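# Insert the loose short pin into the empty block hole

## Task

Take the short pin lying free on the table (not the one already sitting in a block) and push it into the blocks' unoccupied hole as far as it will go. It must stay seated by itself once the robot lets go. At the end the robot must not be holding any other loose object, or the result is worthless. The blocks are not fixed, so the block containing that hole must finish upright, no more than about a finger's width from its starting spot, and turned roughly as before. Finally open the gripper and move the arm away.

## Robot and tools

Robot: two arms, left_arm and right_arm, each ending in a parallel two-finger gripper. Their bases may be tilted and may sit on mounting plates joined by a metal frame behind them, standing on the floor. The plates and frame are fixed obstacles, and a 'too close' warning counts a plate plus its side of the frame as part of that arm.

Scene frame (used in all readings): origin on the table top midway between the arms, +x out over the table, +z up, left_arm toward +y. The names left and right do not describe image sides. Reported hand positions get less accurate at long reach.

Gripper axes: fingers point along the gripper's own +z and close along its y. end_effector_position is the spot between the pads with the fingers shut, about 2 cm short of the tips. Closing pushes the tips roughly 10 mm further along +z.

Row format (shared by execute_actions and move): one flat list of 14 numbers, each in [-1, 1], always covering both arms even if one is idle. Order: left_arm dx, dy, dz, rx, ry, rz, opening, then right_arm the same seven. dx..rz are an offset, not a pose: expressed in that gripper's own axes, relative to its measured pose where the action starts. Scale: 1.0 = 0.6 m of travel or 180 degrees of turn. rx, ry, rz form a single rotation vector. opening is absolute, not an offset: +1 fully open (0.084 m), -1 closed.

execute_actions(actions): actions is a list of actions; each action is a list of 0 to 15 rows; each row lasts one control step of 1/30 s. If fewer than 15 rows are given, the last one repeats to fill the action. Every row in an action is measured from the same start pose (the pose at the action's beginning), not from the row before. For a call's first action, the start is the most recent pose reported in this scene. An empty list returns state and images without moving.

move(target, speed, blocking): target is one 14-number row as above, offsets from the pose in the latest result that showed one. Each gripper travels in a straight line; both arms finish together; duration 0.5 to 10 s, cut off at 10 s even if short. Rotation takes the shorter direction. speed is the path's top speed in m/s, 0.002 to 0.5 (default 0.25); turning is capped at twice that in rad/s. The opening is applied when the move begins. Paths do not avoid obstacles or the other arm, and the real gripper may lag, drift, or overshoot the speed, especially with a nearly straight arm. Faster contact hits harder; aiming deeper past a contact presses harder. blocking=false returns after 0.5 s while motion continues; until a result shows it ended, further moves and execute_actions are rejected, so use wait or stop first. The result adds a 'move:' line naming the ending (done, off_target, moving, held, fault) and any limits: held ending means a check refused the last step; limits=paced means the commanded pose was clipped; limits=held means some steps were blocked en route, after which the arm may dash well above speed. Each gripper's remaining distance to its target is also given. If only one arm is named, the other finished at rest.

wait(seconds): 0 to 10; lets time run with the last commands held; returns early when a running move finishes. stop(): brakes a running move (needs room, more when fast); fingers keep moving. zoom_image(camera, region): camera is cam_high, cam_low, cam_left_wrist or cam_right_wrist; region [x0, y0, x1, y1] in pixels of that 504x504 image, origin top-left, at most 504 by 504. finished_scene(scene): pass the current scene's number; irreversible; reports success.

Control details: each step the commanded pose is clipped to within 70 mm and 16 degrees of the measured pose, then reached by damped inverse kinematics, favouring position over orientation. Large offsets may need several actions; after an action the arm continues only to its last clipped pose. 'Hand target' lines show what the controller is currently driving toward. 'pose unreachable' means a clearance check altered or blocked that arm's command. Elbows never fully straighten. Joint ranges and load limits apply; torque at a load limit triggers a torque fault: the arm backs off, freezes 10 s, and the rest of the call is skipped. HELD next to an arm in step readings marks a step whose command was held back.

Results: state line 'left_arm: … | right_arm: …' with position (m), quaternion wxyz, linear and angular velocity; grip_measured is the actual finger opening on the command scale. To hold something, command an opening well under grip_measured (lower means tighter, up to about 24 N per pad); resending grip_measured gives a light squeeze. Images come in order cam_high, cam_low, cam_left_wrist, cam_right_wrist, with calibration (K, distortion, T_world_to_cam) supplied and small errors possible.

Idle arm: in a reply's first call send the offset back to where it should be, then zeros, always with its intended opening. The robot keeps the last command while you compose a reply. Holding loads heats motors: MOTOR HOT from 65 °C, OVER-TEMPERATURE FAULT braking at 80 °C.

Avoid: dropping the pin, slamming or shoving the blocks (the target block must barely move), knocking anything off the table, arms colliding or pressing each other, fast closes, and ending while still gripping anything. Release the pin once seated and retract.

Each tool is called after "Call:" as name(argument=value, ...) on one line, values as JSON.

## Session

I'll start by looking at the current state of the scene.

Call:
execute_actions(actions=[])

Scene clock: 0.00 s.
left_arm: end_effector_position=(+0.1920, -0.1076, +0.1547) grip_measured=+1.00 end_effector_quat_wxyz=(-0.356, -0.036, +0.905, -0.230) end_effector_velocity=(+0.000, +0.000, -0.000) end_effector_angular_velocity=(-0.000, -0.000, -0.000) | right_arm: end_effector_position=(+0.8984, -0.1914, +0.2386) grip_measured=+1.00 end_effector_quat_wxyz=(-0.678, +0.414, -0.602, -0.081) end_effector_velocity=(+0.000, -0.000, +0.000) end_effector_angular_velocity=(+0.001, -0.000, -0.001)
Joint positions: left_arm=[-0.712  1.497 -1.697  0.27   0.62  -4.243  0.084] | right_arm=[ 0.203  0.787 -2.046  1.706  0.452 -0.195  0.084]
Joint velocities: left_arm=[ 0.    -0.     0.     0.001 -0.     0.    -0.   ] | right_arm=[ 0.     0.    -0.001  0.001 -0.     0.    -0.   ]
Motor temperatures (°C, as the motors report them): left_arm=[28 30 35 34 34 36] | right_arm=[31 30 39 37 29 36]
Hand target (left_arm): +0.192, -0.108, +0.155; -0.356, -0.036, +0.905, -0.230
Hand target (right_arm): +0.898, -0.191, +0.239; +0.678, -0.414, +0.602, +0.081

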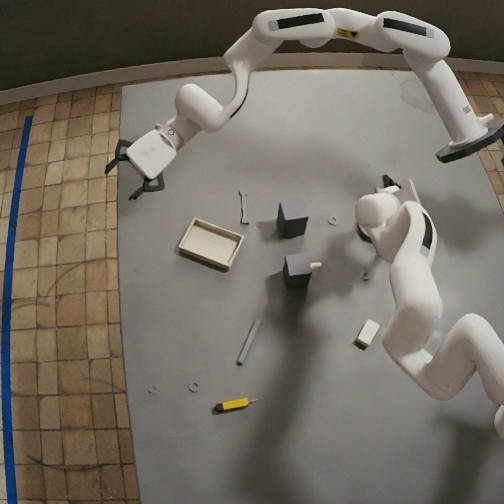

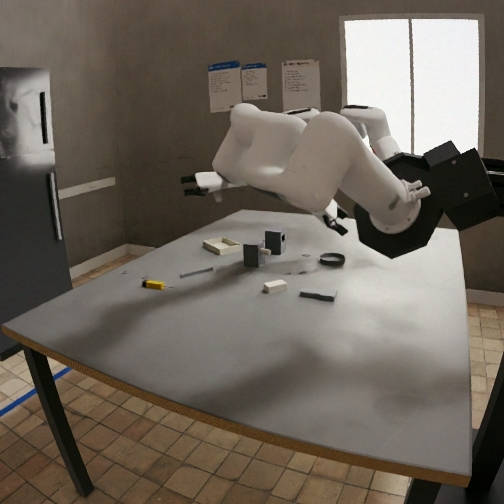

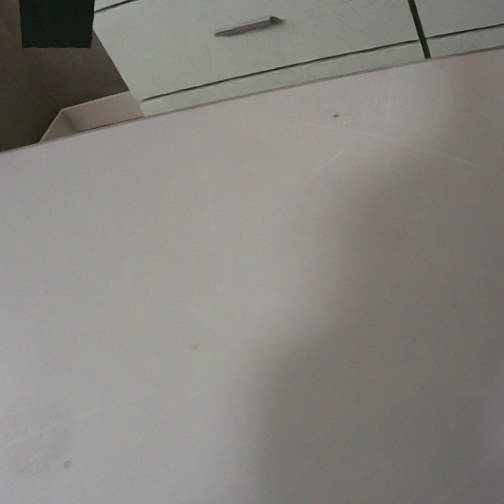

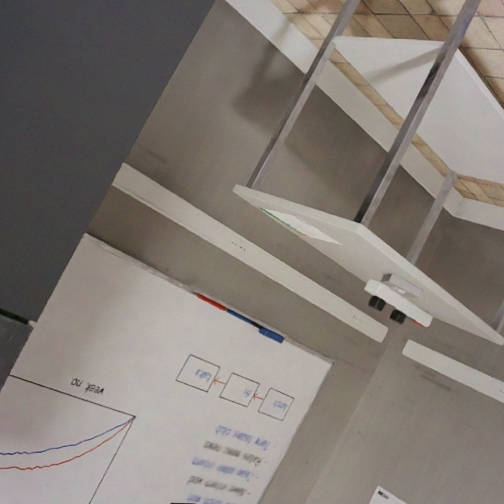

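Call:
zoom_image(camera="cam_high", region=[160, 160, 420, 420])

Call:
zoom_image(camera="cam_low", region=[120, 190, 380, 330])

Region (160, 160, 420, 420) of cam_high's 504x504 image, scaled by 1.938, with more detail than that image has.

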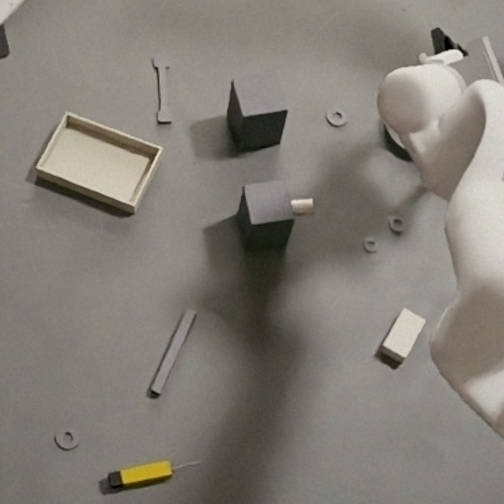

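Region (120, 190, 380, 330) of cam_low's 504x504 image, scaled by 1.938, with more detail than that image has; it fills the top 271 rows of this view, and the rest is white.

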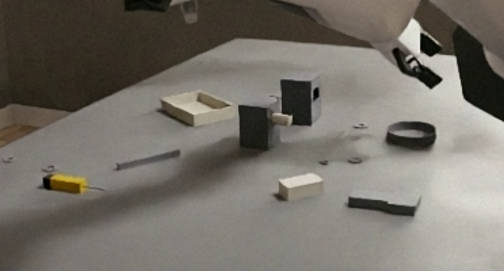

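Call:
zoom_image(camera="cam_low", region=[230, 215, 310, 295])

Call:
zoom_image(camera="cam_high", region=[260, 185, 360, 305])

Call:
zoom_image(camera="cam_high", region=[335, 300, 405, 370])

Region (230, 215, 310, 295) of cam_low's 504x504 image, scaled by 6.300, with more detail than that image has.

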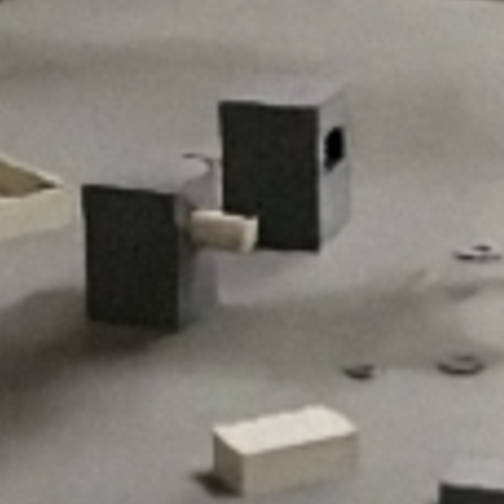

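Region (260, 185, 360, 305) of cam_high's 504x504 image, scaled by 4.200, with more detail than that image has.

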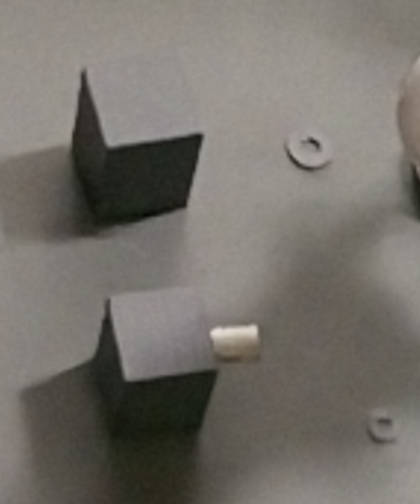

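Region (335, 300, 405, 370) of cam_high's 504x504 image, scaled by 7.200, with more detail than that image has.

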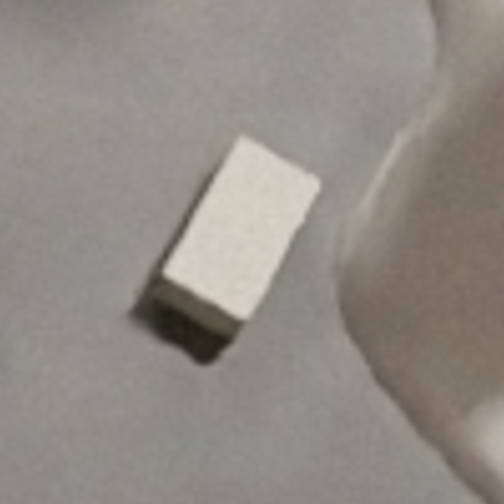

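Call:
zoom_image(camera="cam_low", region=[258, 222, 298, 262])

Call:
zoom_image(camera="cam_low", region=[255, 268, 295, 308])

Call:
zoom_image(camera="cam_high", region=[90, 70, 250, 230])

Region (258, 222, 298, 262) of cam_low's 504x504 image, scaled by 12.600, with more detail than that image has.

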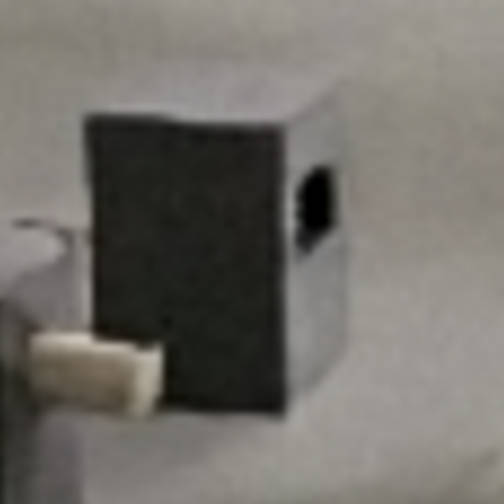

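Region (255, 268, 295, 308) of cam_low's 504x504 image, scaled by 12.600, with more detail than that image has.

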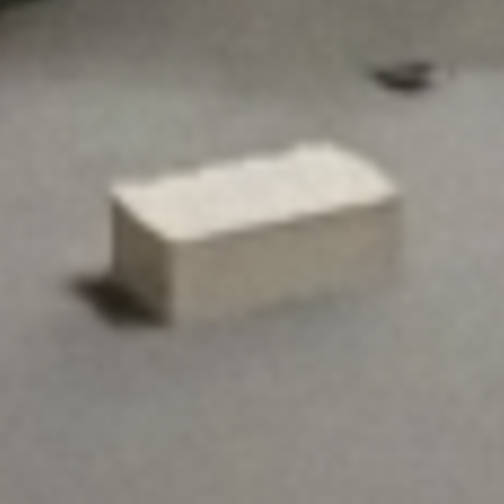

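Region (90, 70, 250, 230) of cam_high's 504x504 image, scaled by 3.150, with more detail than that image has.

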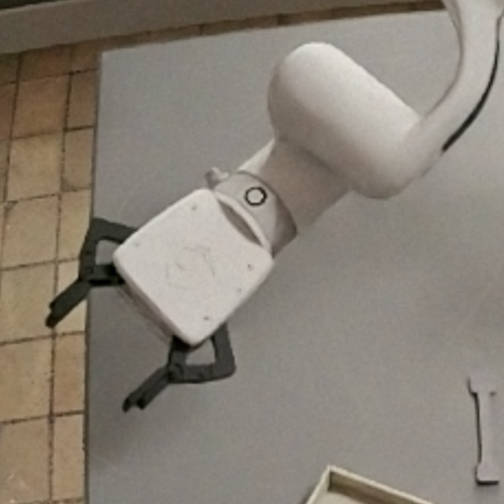

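Call:
move(target=[-0.19125, 0.40185, -0.45612, -0.1512, -0.2341, 0.0237, 1, -0.2094, 0.2947, -0.3069, 0.2381, 0.0470, 0.4998, 1], speed=0.4)

Scene clock: 122.67 s.
left_arm: end_effector_position=(+0.3929, +0.2174, +0.1594) grip_measured=+1.00 end_effector_quat_wxyz=(+0.001, -0.001, +1.000, -0.000) end_effector_velocity=(+0.002, +0.001, +0.001) end_effector_angular_velocity=(-0.000, -0.004, +0.002) | right_arm: end_effector_position=(+0.6210, -0.1509, +0.2802) grip_measured=+1.00 end_effector_quat_wxyz=(+0.479, +0.367, +0.742, +0.294) end_effector_velocity=(-0.002, +0.001, -0.001) end_effector_angular_velocity=(+0.001, +0.004, +0.004)
Joint positions: left_arm=[-0.617  0.638 -1.004  1.346  1.067 -4.75   0.084] | right_arm=[ 0.473  0.274 -0.689  3.56   1.314 -0.065  0.084]
Joint velocities: left_arm=[ 0.    -0.003 -0.001  0.003  0.001 -0.    -0.   ] | right_arm=[ 0.001  0.001  0.003  0.003 -0.002  0.001  0.   ]
Motor temperatures (°C, as the motors report them): left_arm=[30 31 36 34 35 36] | right_arm=[32 31 40 37 30 36]
Hand target (left_arm): +0.393, +0.218, +0.160; +0.001, -0.001, +1.000, -0.000
Hand target (right_arm): +0.621, -0.151, +0.280; +0.478, +0.367, +0.742, +0.294
Off the commanded pose (left_arm): 0.001 m, 0 deg.
Off the commanded pose (right_arm): 0.001 m, 0 deg.
move: done
camera_calibration (this result's frames):
cam_left_wrist: T_world_to_cam=[[-0.0136445, 0.999888, 0.00616151, -0.181762], [0.999826, 0.0137214, -0.0126033, -0.324494], [-0.0126865, 0.00598847, -0.999902, 0.293083], [0, 0, 0, 1]] pos_world=[0.325676, 0.184439, 0.290084]
cam_right_wrist: T_world_to_cam=[[0.247368, 0.570465, 0.783185, -0.255915], [0.279392, -0.815968, 0.506099, -0.36915], [0.927766, 0.0936228, -0.361228, -0.326693], [0, 0, 0, 1]] pos_world=[0.469538, -0.124639, 0.269245]

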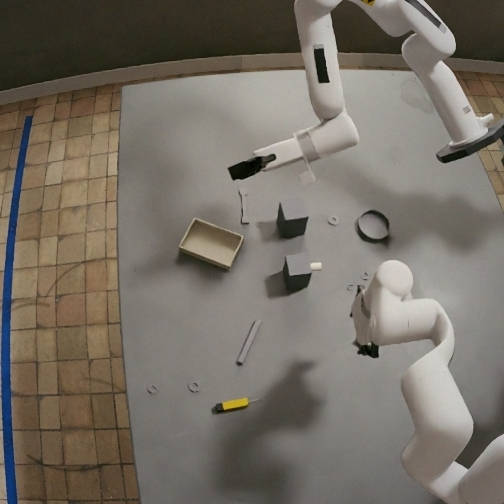

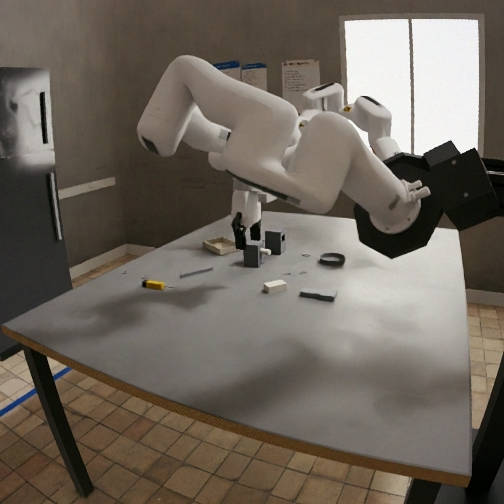

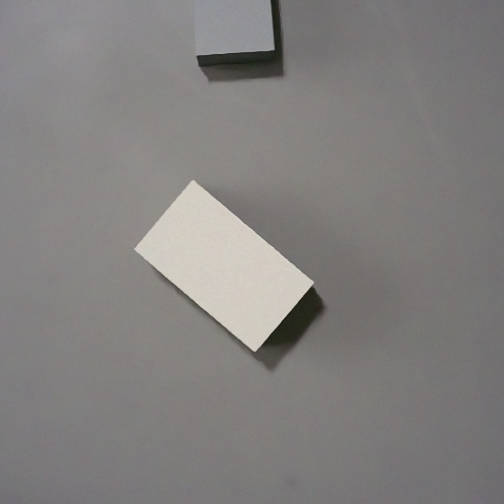

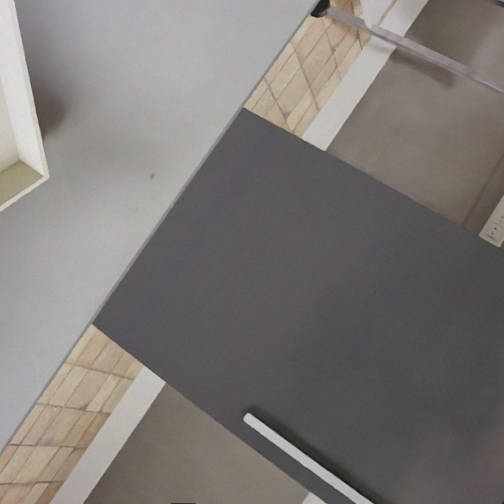

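Call:
zoom_image(camera="cam_left_wrist", region=[120, 165, 340, 385])

Region (120, 165, 340, 385) of cam_left_wrist's 504x504 image, scaled by 2.291, with more detail than that image has.

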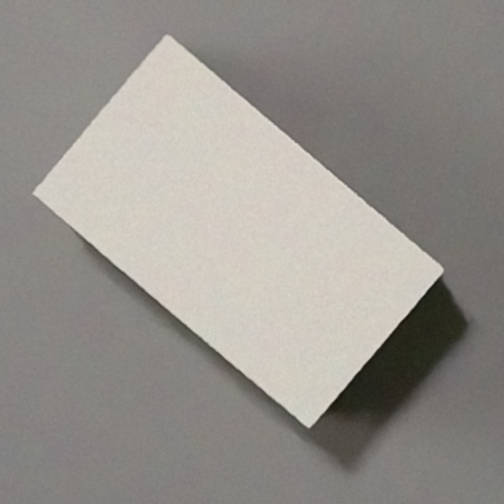

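Call:
move(target=[-0.045, 0.2917, -0.0833, 0, 0, 0, -0.9, 0.64700, -0.12120, -0.40783, 0.27464, 0.09873, 0.47896, 0.5], speed=0.4)

Scene clock: 220.80 s.
left_arm: end_effector_position=(+0.4191, +0.3921, +0.2088) grip_measured=-0.92 end_effector_quat_wxyz=(+0.000, -0.001, +1.000, -0.001) end_effector_velocity=(+0.001, +0.001, +0.000) end_effector_angular_velocity=(-0.000, -0.001, +0.002) | right_arm: end_effector_position=(+0.2695, +0.1074, +0.1218) grip_measured=+0.49 end_effector_quat_wxyz=(-0.128, +0.863, +0.406, +0.272) end_effector_velocity=(-0.004, -0.000, -0.001) end_effector_angular_velocity=(-0.000, +0.004, +0.006)
Joint positions: left_arm=[-0.506  0.027 -0.694  1.278  1.09  -4.404  0.003] | right_arm=[ 0.705  1.115 -0.917  3.975  1.044  1.806  0.065]
Joint velocities: left_arm=[ 0.    -0.002 -0.     0.    -0.     0.     0.   ] | right_arm=[-0.     0.005  0.002 -0.002 -0.001  0.003 -0.   ]
Motor temperatures (°C, as the motors report them): left_arm=[30 31 36 34 35 36] | right_arm=[32 31 39 37 30 36]
Hand target (left_arm): +0.419, +0.392, +0.209; +0.000, -0.001, +1.000, -0.001
Hand target (right_arm): +0.269, +0.107, +0.122; -0.128, +0.863, +0.407, +0.272
Off the commanded pose (left_arm): 0.001 m, 0 deg.
Off the commanded pose (right_arm): 0.001 m, 0 deg.
move: done
camera_calibration (this result's frames):
cam_left_wrist: T_world_to_cam=[[-0.0132032, 0.999899, 0.00525023, -0.356328], [0.999819, 0.0132735, -0.0135991, -0.352015], [-0.0136674, 0.00506973, -0.999894, 0.342478], [0, 0, 0, 1]] pos_world=[0.351928, 0.359228, 0.339525]
cam_right_wrist: T_world_to_cam=[[0.774418, -0.632375, 0.0194919, -0.112061], [-0.508604, -0.640579, -0.57531, 0.345173], [0.376297, 0.435616, -0.817703, 0.0854516], [0, 0, 0, 1]] pos_world=[0.230183, 0.113022, 0.27064]

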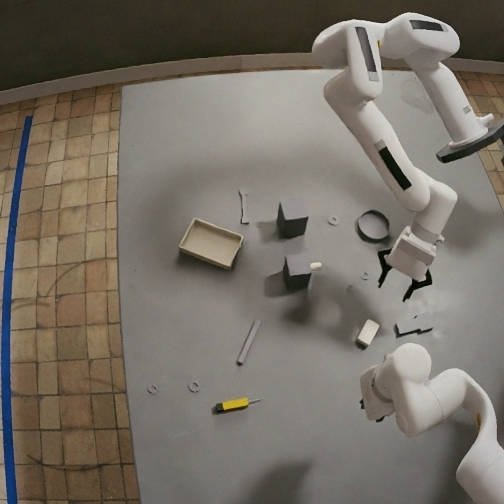

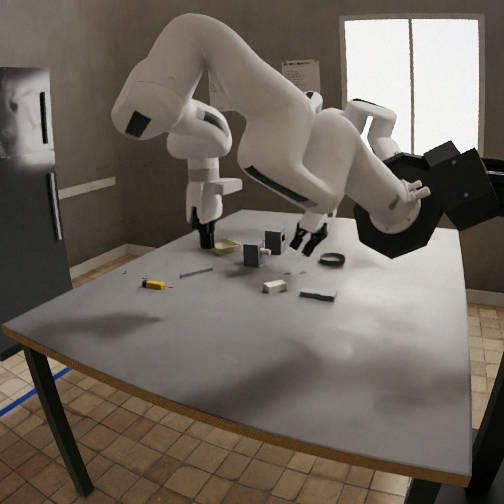

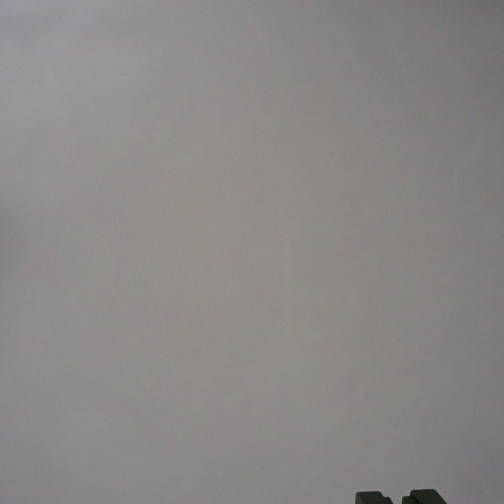

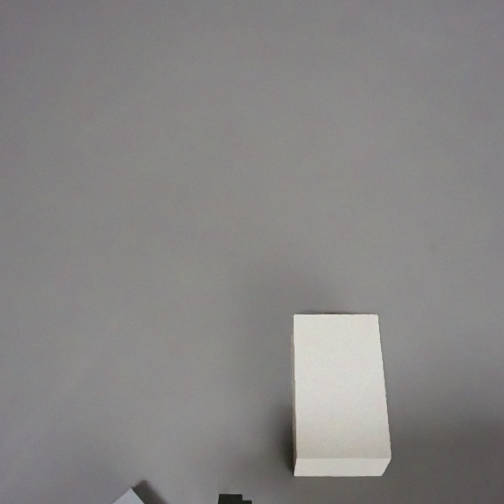

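Call:
zoom_image(camera="cam_right_wrist", region=[210, 294, 420, 504])

Region (210, 294, 420, 504) of cam_right_wrist's 504x504 image, scaled by 2.400, with more detail than that image has.

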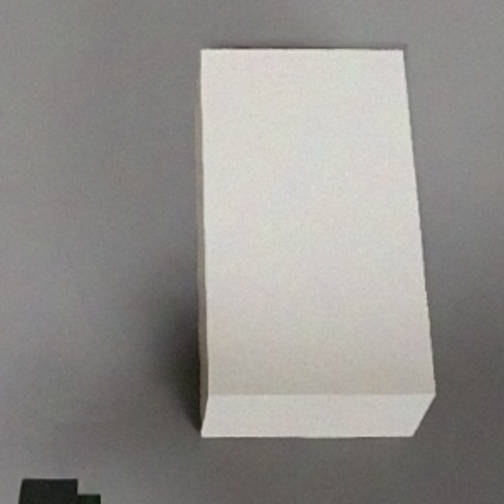

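Call:
move(target=[0, 0, 0, 0, 0, 0, -0.9, 0.001675, 0.00854, 0.19809, 0, 0, 0, 0.5], speed=0.15)

Scene clock: 273.07 s.
left_arm: end_effector_position=(+0.4191, +0.3921, +0.2088) grip_measured=-0.92 end_effector_quat_wxyz=(+0.000, -0.001, +1.000, -0.001) end_effector_velocity=(-0.000, +0.000, -0.000) end_effector_angular_velocity=(+0.000, +0.001, +0.001) | right_arm: end_effector_position=(+0.3167, +0.1575, +0.0253) grip_measured=+0.49 end_effector_quat_wxyz=(-0.128, +0.863, +0.406, +0.272) end_effector_velocity=(+0.003, -0.000, -0.001) end_effector_angular_velocity=(-0.001, -0.003, -0.006)
Joint positions: left_arm=[-0.506  0.027 -0.694  1.278  1.09  -4.404  0.003] | right_arm=[ 0.459  1.367 -1.313  3.807  0.961  1.665  0.065]
Joint velocities: left_arm=[ 0.    -0.     0.    -0.001  0.    -0.001 -0.   ] | right_arm=[-0.002 -0.    -0.005 -0.     0.001 -0.001 -0.   ]
Motor temperatures (°C, as the motors report them): left_arm=[30 31 36 34 35 36] | right_arm=[32 31 39 37 30 36]
Hand target (left_arm): +0.419, +0.392, +0.209; +0.000, -0.001, +1.000, -0.001
Hand target (right_arm): +0.317, +0.157, +0.025; -0.128, +0.863, +0.406, +0.272
Off the commanded pose (left_arm): 0.000 m, 0 deg.
Off the commanded pose (right_arm): 0.001 m, 0 deg.
move: done
camera_calibration (this result's frames):
cam_left_wrist: T_world_to_cam=[[-0.0132051, 0.999899, 0.00524995, -0.356328], [0.999819, 0.0132754, -0.0135979, -0.352017], [-0.0136662, 0.00506944, -0.999894, 0.342478], [0, 0, 0, 1]] pos_world=[0.351928, 0.359229, 0.339525]
cam_right_wrist: T_world_to_cam=[[0.774701, -0.632042, 0.0190132, -0.115184], [-0.508502, -0.640586, -0.575391, 0.345784], [0.375851, 0.436088, -0.817658, -0.0329386], [0, 0, 0, 1]] pos_world=[0.277445, 0.163068, 0.174218]

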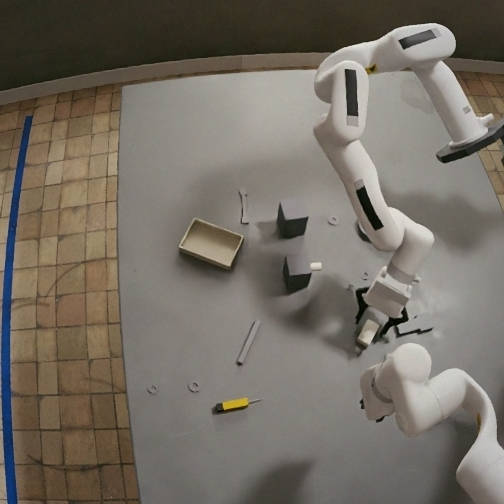

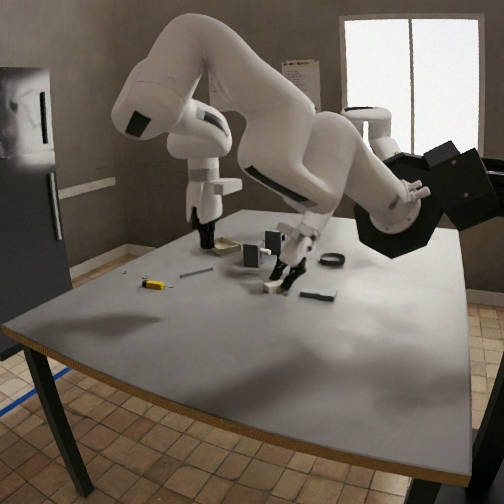

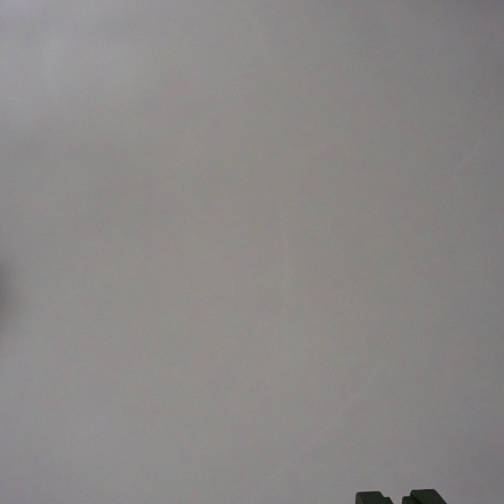

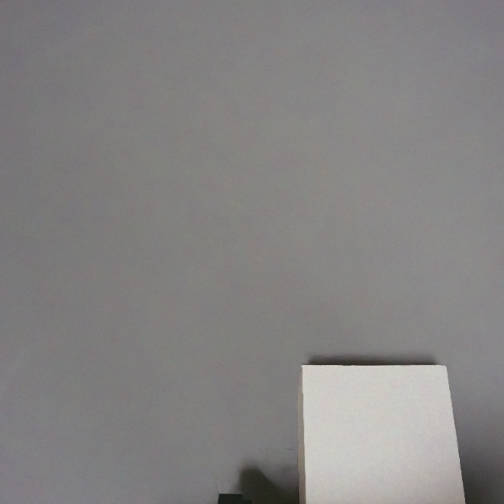

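Call:
zoom_image(camera="cam_right_wrist", region=[204, 324, 504, 504])

Call:
zoom_image(camera="cam_low", region=[250, 245, 320, 315])

Region (204, 324, 504, 504) of cam_right_wrist's 504x504 image, scaled by 1.680, with more detail than that image has; it fills the top 302 rows of this view, and the rest is white.

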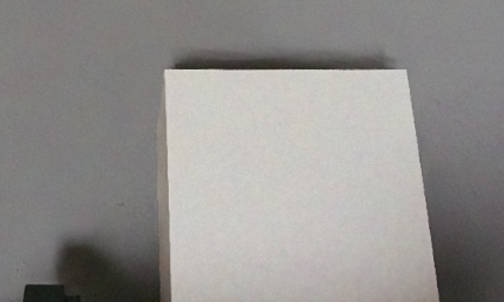

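Region (250, 245, 320, 315) of cam_low's 504x504 image, scaled by 7.200, with more detail than that image has.

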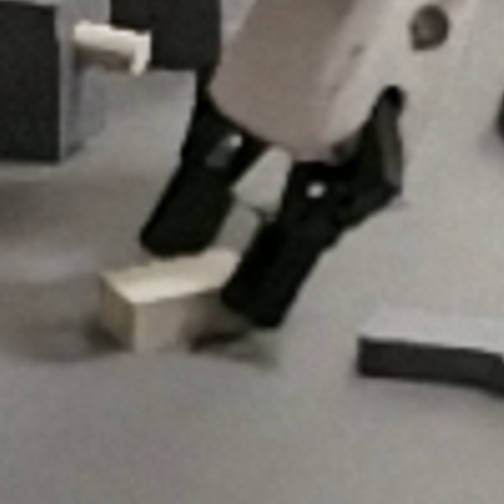

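Call:
execute_actions(actions=[[[0,0,0,0,0,0,-0.9,-0.001,-0.0006,0,0,0,0,0.45],[0,0,0,0,0,0,-0.9,-0.002,-0.0012,0,0,0,0,0.40],[0,0,0,0,0,0,-0.9,-0.003,-0.0018,0.0001,0,0,0,0.35],[0,0,0,0,0,0,-0.9,-0.00417,-0.0025,0.00014,0,0,0,0.30],[0,0,0,0,0,0,-0.9,-0.00417,-0.0025,0.00014,0,0,0,0.25],[0,0,0,0,0,0,-0.9,-0.00417,-0.0025,0.00014,0,0,0,0.20],[0,0,0,0,0,0,-0.9,-0.00417,-0.0025,0.00014,0,0,0,0.15],[0,0,0,0,0,0,-0.9,-0.00417,-0.0025,0.00014,0,0,0,0.10],[0,0,0,0,0,0,-0.9,-0.00417,-0.0025,0.00014,0,0,0,0.06],[0,0,0,0,0,0,-0.9,-0.00417,-0.0025,0.00014,0,0,0,0.02],[0,0,0,0,0,0,-0.9,-0.00417,-0.0025,0.00014,0,0,0,-0.02],[0,0,0,0,0,0,-0.9,-0.00417,-0.0025,0.00014,0,0,0,-0.05],[0,0,0,0,0,0,-0.9,-0.00417,-0.0025,0.00014,0,0,0,-0.08],[0,0,0,0,0,0,-0.9,-0.00417,-0.0025,0.00014,0,0,0,-0.10],[0,0,0,0,0,0,-0.9,-0.00417,-0.0025,0.00014,0,0,0,-0.12]],[[0,0,0,0,0,0,-0.9,0,0,0,0,0,0,-0.14],[0,0,0,0,0,0,-0.9,0,0,0,0,0,0,-0.16],[0,0,0,0,0,0,-0.9,0,0,0,0,0,0,-0.18],[0,0,0,0,0,0,-0.9,0,0,0,0,0,0,-0.21],[0,0,0,0,0,0,-0.9,0,0,0,0,0,0,-0.25],[0,0,0,0,0,0,-0.9,0,0,0,0,0,0,-0.30],[0,0,0,0,0,0,-0.9,0,0,0,0,0,0,-0.36],[0,0,0,0,0,0,-0.9,0,0,0,0,0,0,-0.43],[0,0,0,0,0,0,-0.9,0,0,0,0,0,0,-0.5],[0,0,0,0,0,0,-0.9,0,0,0,0,0,0,-0.6],[0,0,0,0,0,0,-0.9,0,0,0,0,0,0,-0.7],[0,0,0,0,0,0,-0.9,0,0,0,0,0,0,-0.8],[0,0,0,0,0,0,-0.9,0,0,0,0,0,0,-0.9],[0,0,0,0,0,0,-0.9,0,0,0,0,0,0,-1]]])

Scene clock: 317.97 s.
left_arm: end_effector_position=(+0.4191, +0.3921, +0.2088) grip_measured=-0.92 end_effector_quat_wxyz=(+0.000, -0.001, +1.000, -0.001) end_effector_velocity=(-0.001, -0.000, -0.000) end_effector_angular_velocity=(-0.000, +0.002, +0.001) | right_arm: end_effector_position=(+0.3146, +0.1572, +0.0242) grip_measured=-0.22 end_effector_quat_wxyz=(-0.128, +0.863, +0.406, +0.273) end_effector_velocity=(-0.001, -0.000, -0.000) end_effector_angular_velocity=(-0.000, +0.001, -0.000)
Joint positions: left_arm=[-0.506  0.027 -0.694  1.278  1.09  -4.404  0.003] | right_arm=[ 0.457  1.371 -1.31   3.801  0.965  1.669  0.034]
Joint velocities: left_arm=[ 0.    -0.     0.001 -0.001 -0.    -0.001 -0.   ] | right_arm=[-0.     0.     0.001  0.     0.     0.     0.   ]
Motor temperatures (°C, as the motors report them): left_arm=[30 31 36 34 35 36] | right_arm=[32 31 39 37 30 36]
Hand target (left_arm): +0.419, +0.392, +0.209; +0.000, -0.001, +1.000, -0.001
Hand target (right_arm): +0.315, +0.157, +0.024; -0.128, +0.863, +0.406, +0.272
Off the commanded pose (left_arm): 0.000 m, 0 deg.
Off the commanded pose (right_arm): 0.000 m, 0 deg.
Step readings (end_effector_position; steps 1 to 15: 1st action; 16 to 30: 2nd action):
0: left_arm (+0.4191, +0.3921, +0.2088) | right_arm (+0.3168, +0.1574, +0.0250)
1: left_arm (+0.4191, +0.3921, +0.2088) | right_arm (+0.3168, +0.1574, +0.0250)
2: left_arm (+0.4191, +0.3921, +0.2088) | right_arm (+0.3167, +0.1574, +0.0250)
4: left_arm (+0.4191, +0.3921, +0.2088) | right_arm (+0.3160, +0.1573, +0.0248)
8: left_arm (+0.4191, +0.3921, +0.2088) | right_arm (+0.3138, +0.1569, +0.0238)
15: left_arm (+0.4191, +0.3921, +0.2088) | right_arm (+0.3145, +0.1570, +0.0240)
16: left_arm (+0.4191, +0.3921, +0.2088) | right_arm (+0.3145, +0.1571, +0.0241)
17: left_arm (+0.4191, +0.3921, +0.2088) | right_arm (+0.3145, +0.1571, +0.0241)
19: left_arm (+0.4191, +0.3921, +0.2088) | right_arm (+0.3145, +0.1572, +0.0242)
23: left_arm (+0.4191, +0.3921, +0.2088) | right_arm (+0.3146, +0.1572, +0.0243)
30: end_effector_position above
camera_calibration (this result's frames):
cam_left_wrist: T_world_to_cam=[[-0.0132048, 0.999899, 0.00525003, -0.356328], [0.999819, 0.0132751, -0.0135978, -0.352017], [-0.0136661, 0.00506953, -0.999894, 0.342478], [0, 0, 0, 1]] pos_world=[0.351928, 0.359229, 0.339525]
cam_right_wrist: T_world_to_cam=[[0.774847, -0.631853, 0.019349, -0.113857], [-0.507788, -0.640352, -0.576282, 0.343644], [0.376516, 0.436705, -0.817022, -0.0332071], [0, 0, 0, 1]] pos_world=[0.275223, 0.162614, 0.173108]

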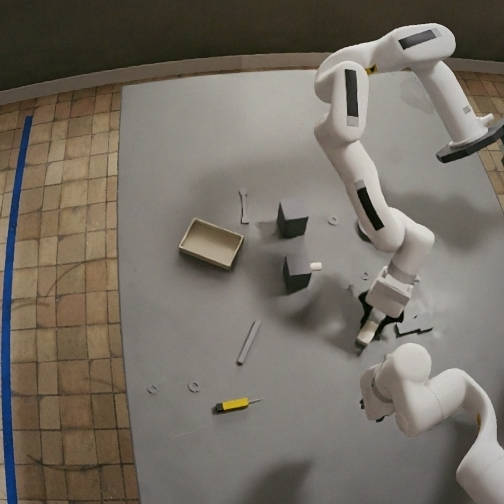

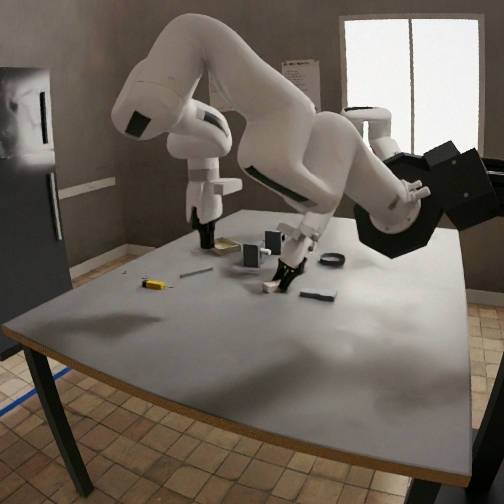

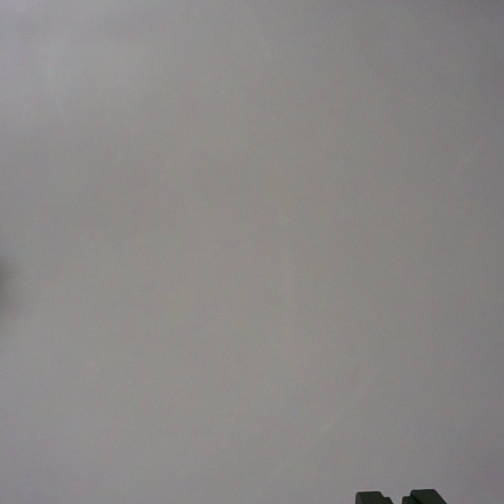

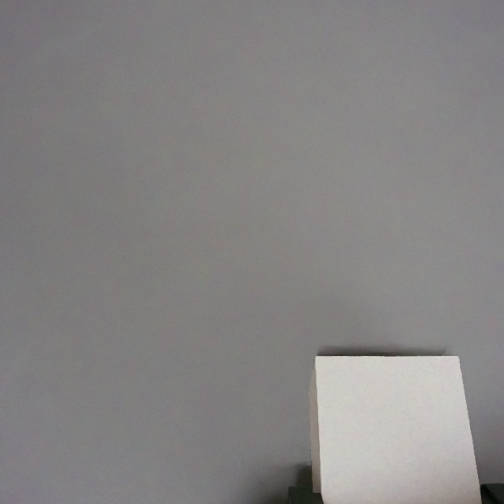

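Call:
zoom_image(camera="cam_right_wrist", region=[264, 324, 504, 504])

Call:
zoom_image(camera="cam_low", region=[250, 245, 320, 315])

Region (264, 324, 504, 504) of cam_right_wrist's 504x504 image, scaled by 2.100, with more detail than that image has; it fills the top 378 rows of this view, and the rest is white.

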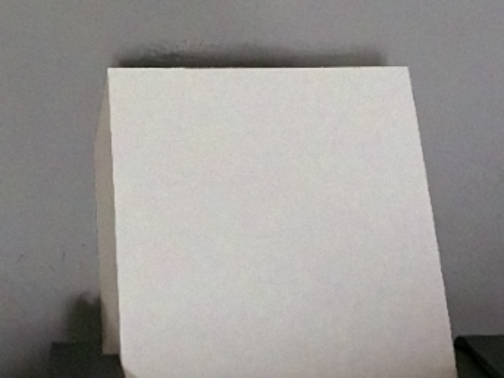

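Region (250, 245, 320, 315) of cam_low's 504x504 image, scaled by 7.200, with more detail than that image has.

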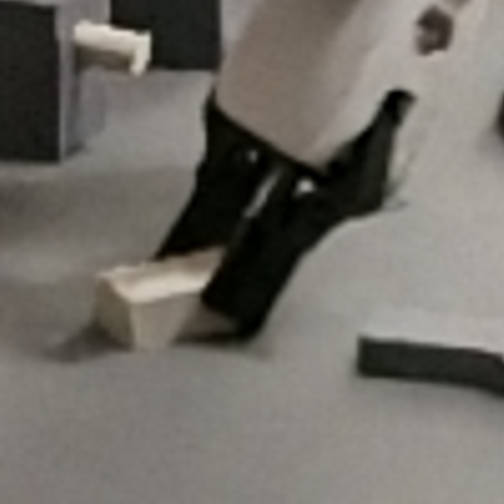

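Call:
execute_actions(actions=[[[0,0,0,0,0,0,-0.9,0.0005,0,-0.0007,0,0,0,-1],[0,0,0,0,0,0,-0.9,0.0015,0,-0.0021,0,0,0,-1],[0,0,0,0,0,0,-0.9,0.0033,0,-0.0047,0,0,0,-1],[0,0,0,0,0,0,-0.9,0.0058,0,-0.0083,0,0,0,-1],[0,0,0,0,0,0,-0.9,0.0089,0,-0.0127,0,0,0,-1],[0,0,0,0,0,0,-0.9,0.0124,0,-0.0177,0,0,0,-1],[0,0,0,0,0,0,-0.9,0.0162,0,-0.0231,0,0,0,-1],[0,0,0,0,0,0,-0.9,0.02,0,-0.0285,0,0,0,-1],[0,0,0,0,0,0,-0.9,0.0236,0,-0.0336,0,0,0,-1],[0,0,0,0,0,0,-0.9,0.0268,0,-0.0382,0,0,0,-1],[0,0,0,0,0,0,-0.9,0.0295,0,-0.042,0,0,0,-1],[0,0,0,0,0,0,-0.9,0.0316,0,-0.045,0,0,0,-1],[0,0,0,0,0,0,-0.9,0.0329,0,-0.0469,0,0,0,-1],[0,0,0,0,0,0,-0.9,0.0335,0,-0.04775,0,0,0,-1]]])

Call:
move(target=[0.06833, -0.61667, 0.0095, 0.2173, -0.3424, 0.3131, -0.9, -0.29455, 0.40674, -0.23483, -0.1449, 0, 0.20644, -1], speed=0.4)

Scene clock: 378.63 s.
left_arm: end_effector_position=(+0.4191, +0.3921, +0.2088) grip_measured=-0.92 end_effector_quat_wxyz=(+0.000, -0.001, +1.000, -0.001) end_effector_velocity=(-0.000, +0.000, -0.000) end_effector_angular_velocity=(+0.001, -0.001, -0.002) | right_arm: end_effector_position=(+0.3150, +0.1574, +0.0571) grip_measured=-0.22 end_effector_quat_wxyz=(-0.128, +0.862, +0.406, +0.273) end_effector_velocity=(+0.002, -0.001, +0.048) end_effector_angular_velocity=(+0.002, -0.003, +0.001)
Joint positions: left_arm=[-0.506  0.027 -0.694  1.278  1.09  -4.404  0.003] | right_arm=[ 0.54   1.311 -1.246  3.877  0.966  1.677  0.034]
Joint velocities: left_arm=[-0.    -0.001  0.002  0.001  0.001  0.    -0.   ] | right_arm=[ 0.116 -0.091  0.089  0.109 -0.006  0.006  0.   ]
Motor temperatures (°C, as the motors report them): left_arm=[30 31 36 34 35 36] | right_arm=[32 31 39 37 30 36]
Hand target (left_arm): +0.419, +0.392, +0.209; +0.000, -0.001, +1.000, -0.001
Hand target (right_arm): +0.315, +0.157, +0.059; -0.128, +0.863, +0.407, +0.273
Off the commanded pose (left_arm): 0.000 m, 0 deg.
Off the commanded pose (right_arm): 0.002 m, 0 deg.
Step readings (end_effector_position):
0: left_arm (+0.4191, +0.3921, +0.2088) | right_arm (+0.3145, +0.1570, +0.0241)
1: left_arm (+0.4191, +0.3921, +0.2088) | right_arm (+0.3145, +0.1570, +0.0241)
2: left_arm (+0.4191, +0.3921, +0.2088) | right_arm (+0.3145, +0.1570, +0.0242)
4: left_arm (+0.4191, +0.3921, +0.2088) | right_arm (+0.3144, +0.1566, +0.0247)
8: left_arm (+0.4191, +0.3921, +0.2088) | right_arm (+0.3135, +0.1564, +0.0337)
15: end_effector_position above
camera_calibration (this result's frames):
cam_left_wrist: T_world_to_cam=[[-0.0132048, 0.999899, 0.0052501, -0.356328], [0.999819, 0.0132751, -0.0135978, -0.352017], [-0.0136661, 0.0050696, -0.999894, 0.342478], [0, 0, 0, 1]] pos_world=[0.351928, 0.359229, 0.339525]
cam_right_wrist: T_world_to_cam=[[0.774717, -0.631997, 0.0198378, -0.114647], [-0.507366, -0.640052, -0.576985, 0.362853], [0.37735, 0.436935, -0.816513, -0.00695068], [0, 0, 0, 1]] pos_world=[0.275541, 0.162825, 0.20596]

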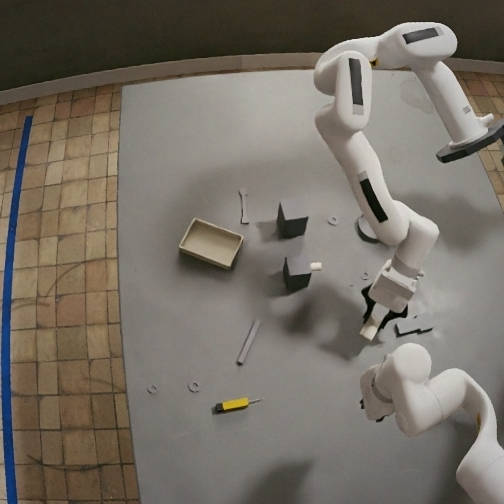

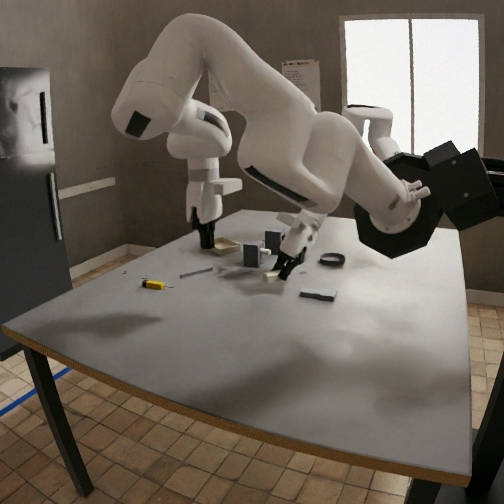

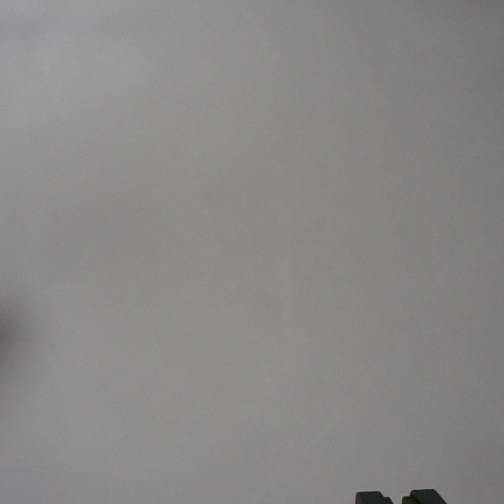

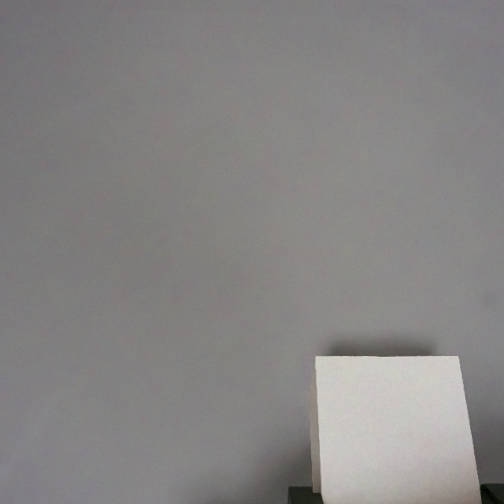

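Scene clock: 381.17 s.
left_arm: end_effector_position=(+0.3803, +0.0221, +0.2046) grip_measured=-0.92 end_effector_quat_wxyz=(+0.484, +0.439, +0.693, -0.305) end_effector_velocity=(-0.002, -0.001, -0.001) end_effector_angular_velocity=(-0.001, +0.001, -0.004) | right_arm: end_effector_position=(+0.3600, -0.1713, +0.0714) grip_measured=-0.22 end_effector_quat_wxyz=(-0.014, +0.952, +0.042, +0.302) end_effector_velocity=(+0.000, -0.001, -0.000) end_effector_angular_velocity=(-0.002, -0.000, -0.003)
Joint positions: left_arm=[-0.5    0.891 -1.039  3.279  0.68  -5.167  0.003] | right_arm=[ 0.176  0.55  -0.419  3.699  1.45   2.281  0.034]
Joint velocities: left_arm=[ 0.     0.004 -0.     0.004 -0.    -0.002  0.   ] | right_arm=[-0.002 -0.002  0.001  0.     0.002  0.     0.   ]
Motor temperatures (°C, as the motors report them): left_arm=[30 31 36 34 35 36] | right_arm=[32 31 39 37 30 36]
Hand target (left_arm): +0.380, +0.022, +0.204; +0.484, +0.439, +0.693, -0.305
Hand target (right_arm): +0.360, -0.172, +0.071; -0.014, +0.952, +0.042, +0.302
Off the commanded pose (left_arm): 0.002 m, 0 deg.
Off the commanded pose (right_arm): 0.001 m, 0 deg.
move: done
camera_calibration (this result's frames):
cam_left_wrist: T_world_to_cam=[[0.898783, 0.438326, -0.00767234, -0.318637], [0.163664, -0.319253, 0.93343, -0.176803], [0.406697, -0.840207, -0.358678, 0.0673172], [0, 0, 0, 1]] pos_world=[0.287944, 0.139782, 0.186734]
cam_right_wrist: T_world_to_cam=[[0.0946786, -0.995353, 0.0175651, -0.174733], [-0.811581, -0.0873922, -0.577667, 0.387719], [0.576517, 0.0404372, -0.816084, -0.00824753], [0, 0, 0, 1]] pos_world=[0.335964, -0.139704, 0.220311]

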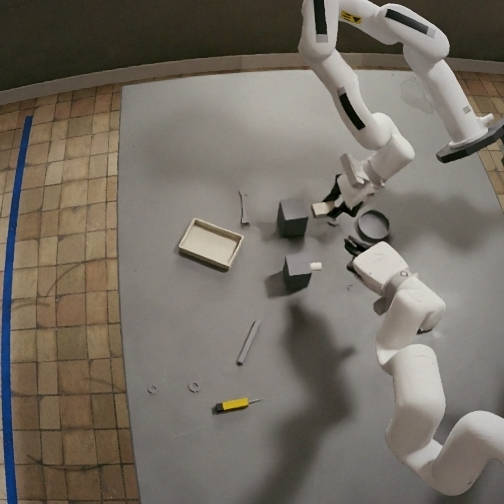

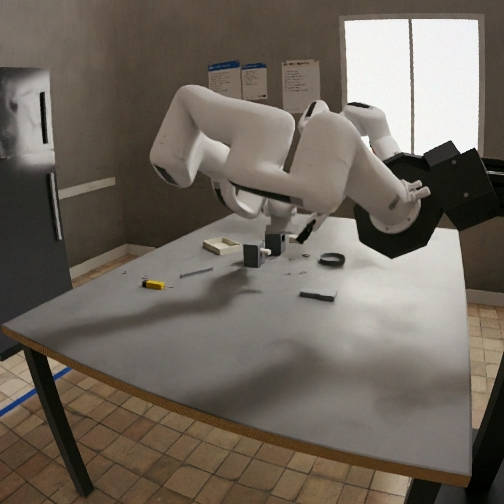

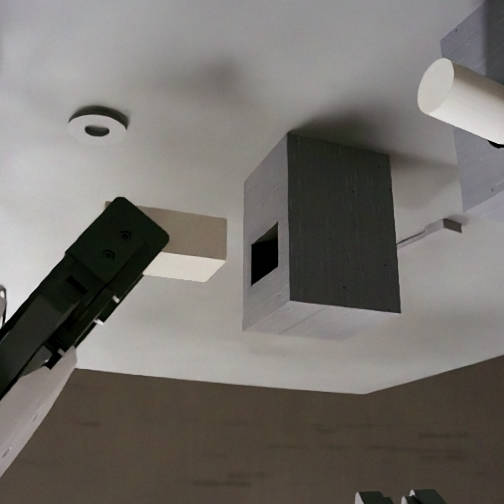

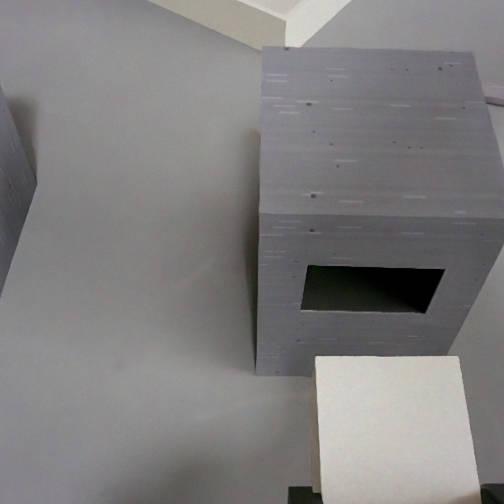

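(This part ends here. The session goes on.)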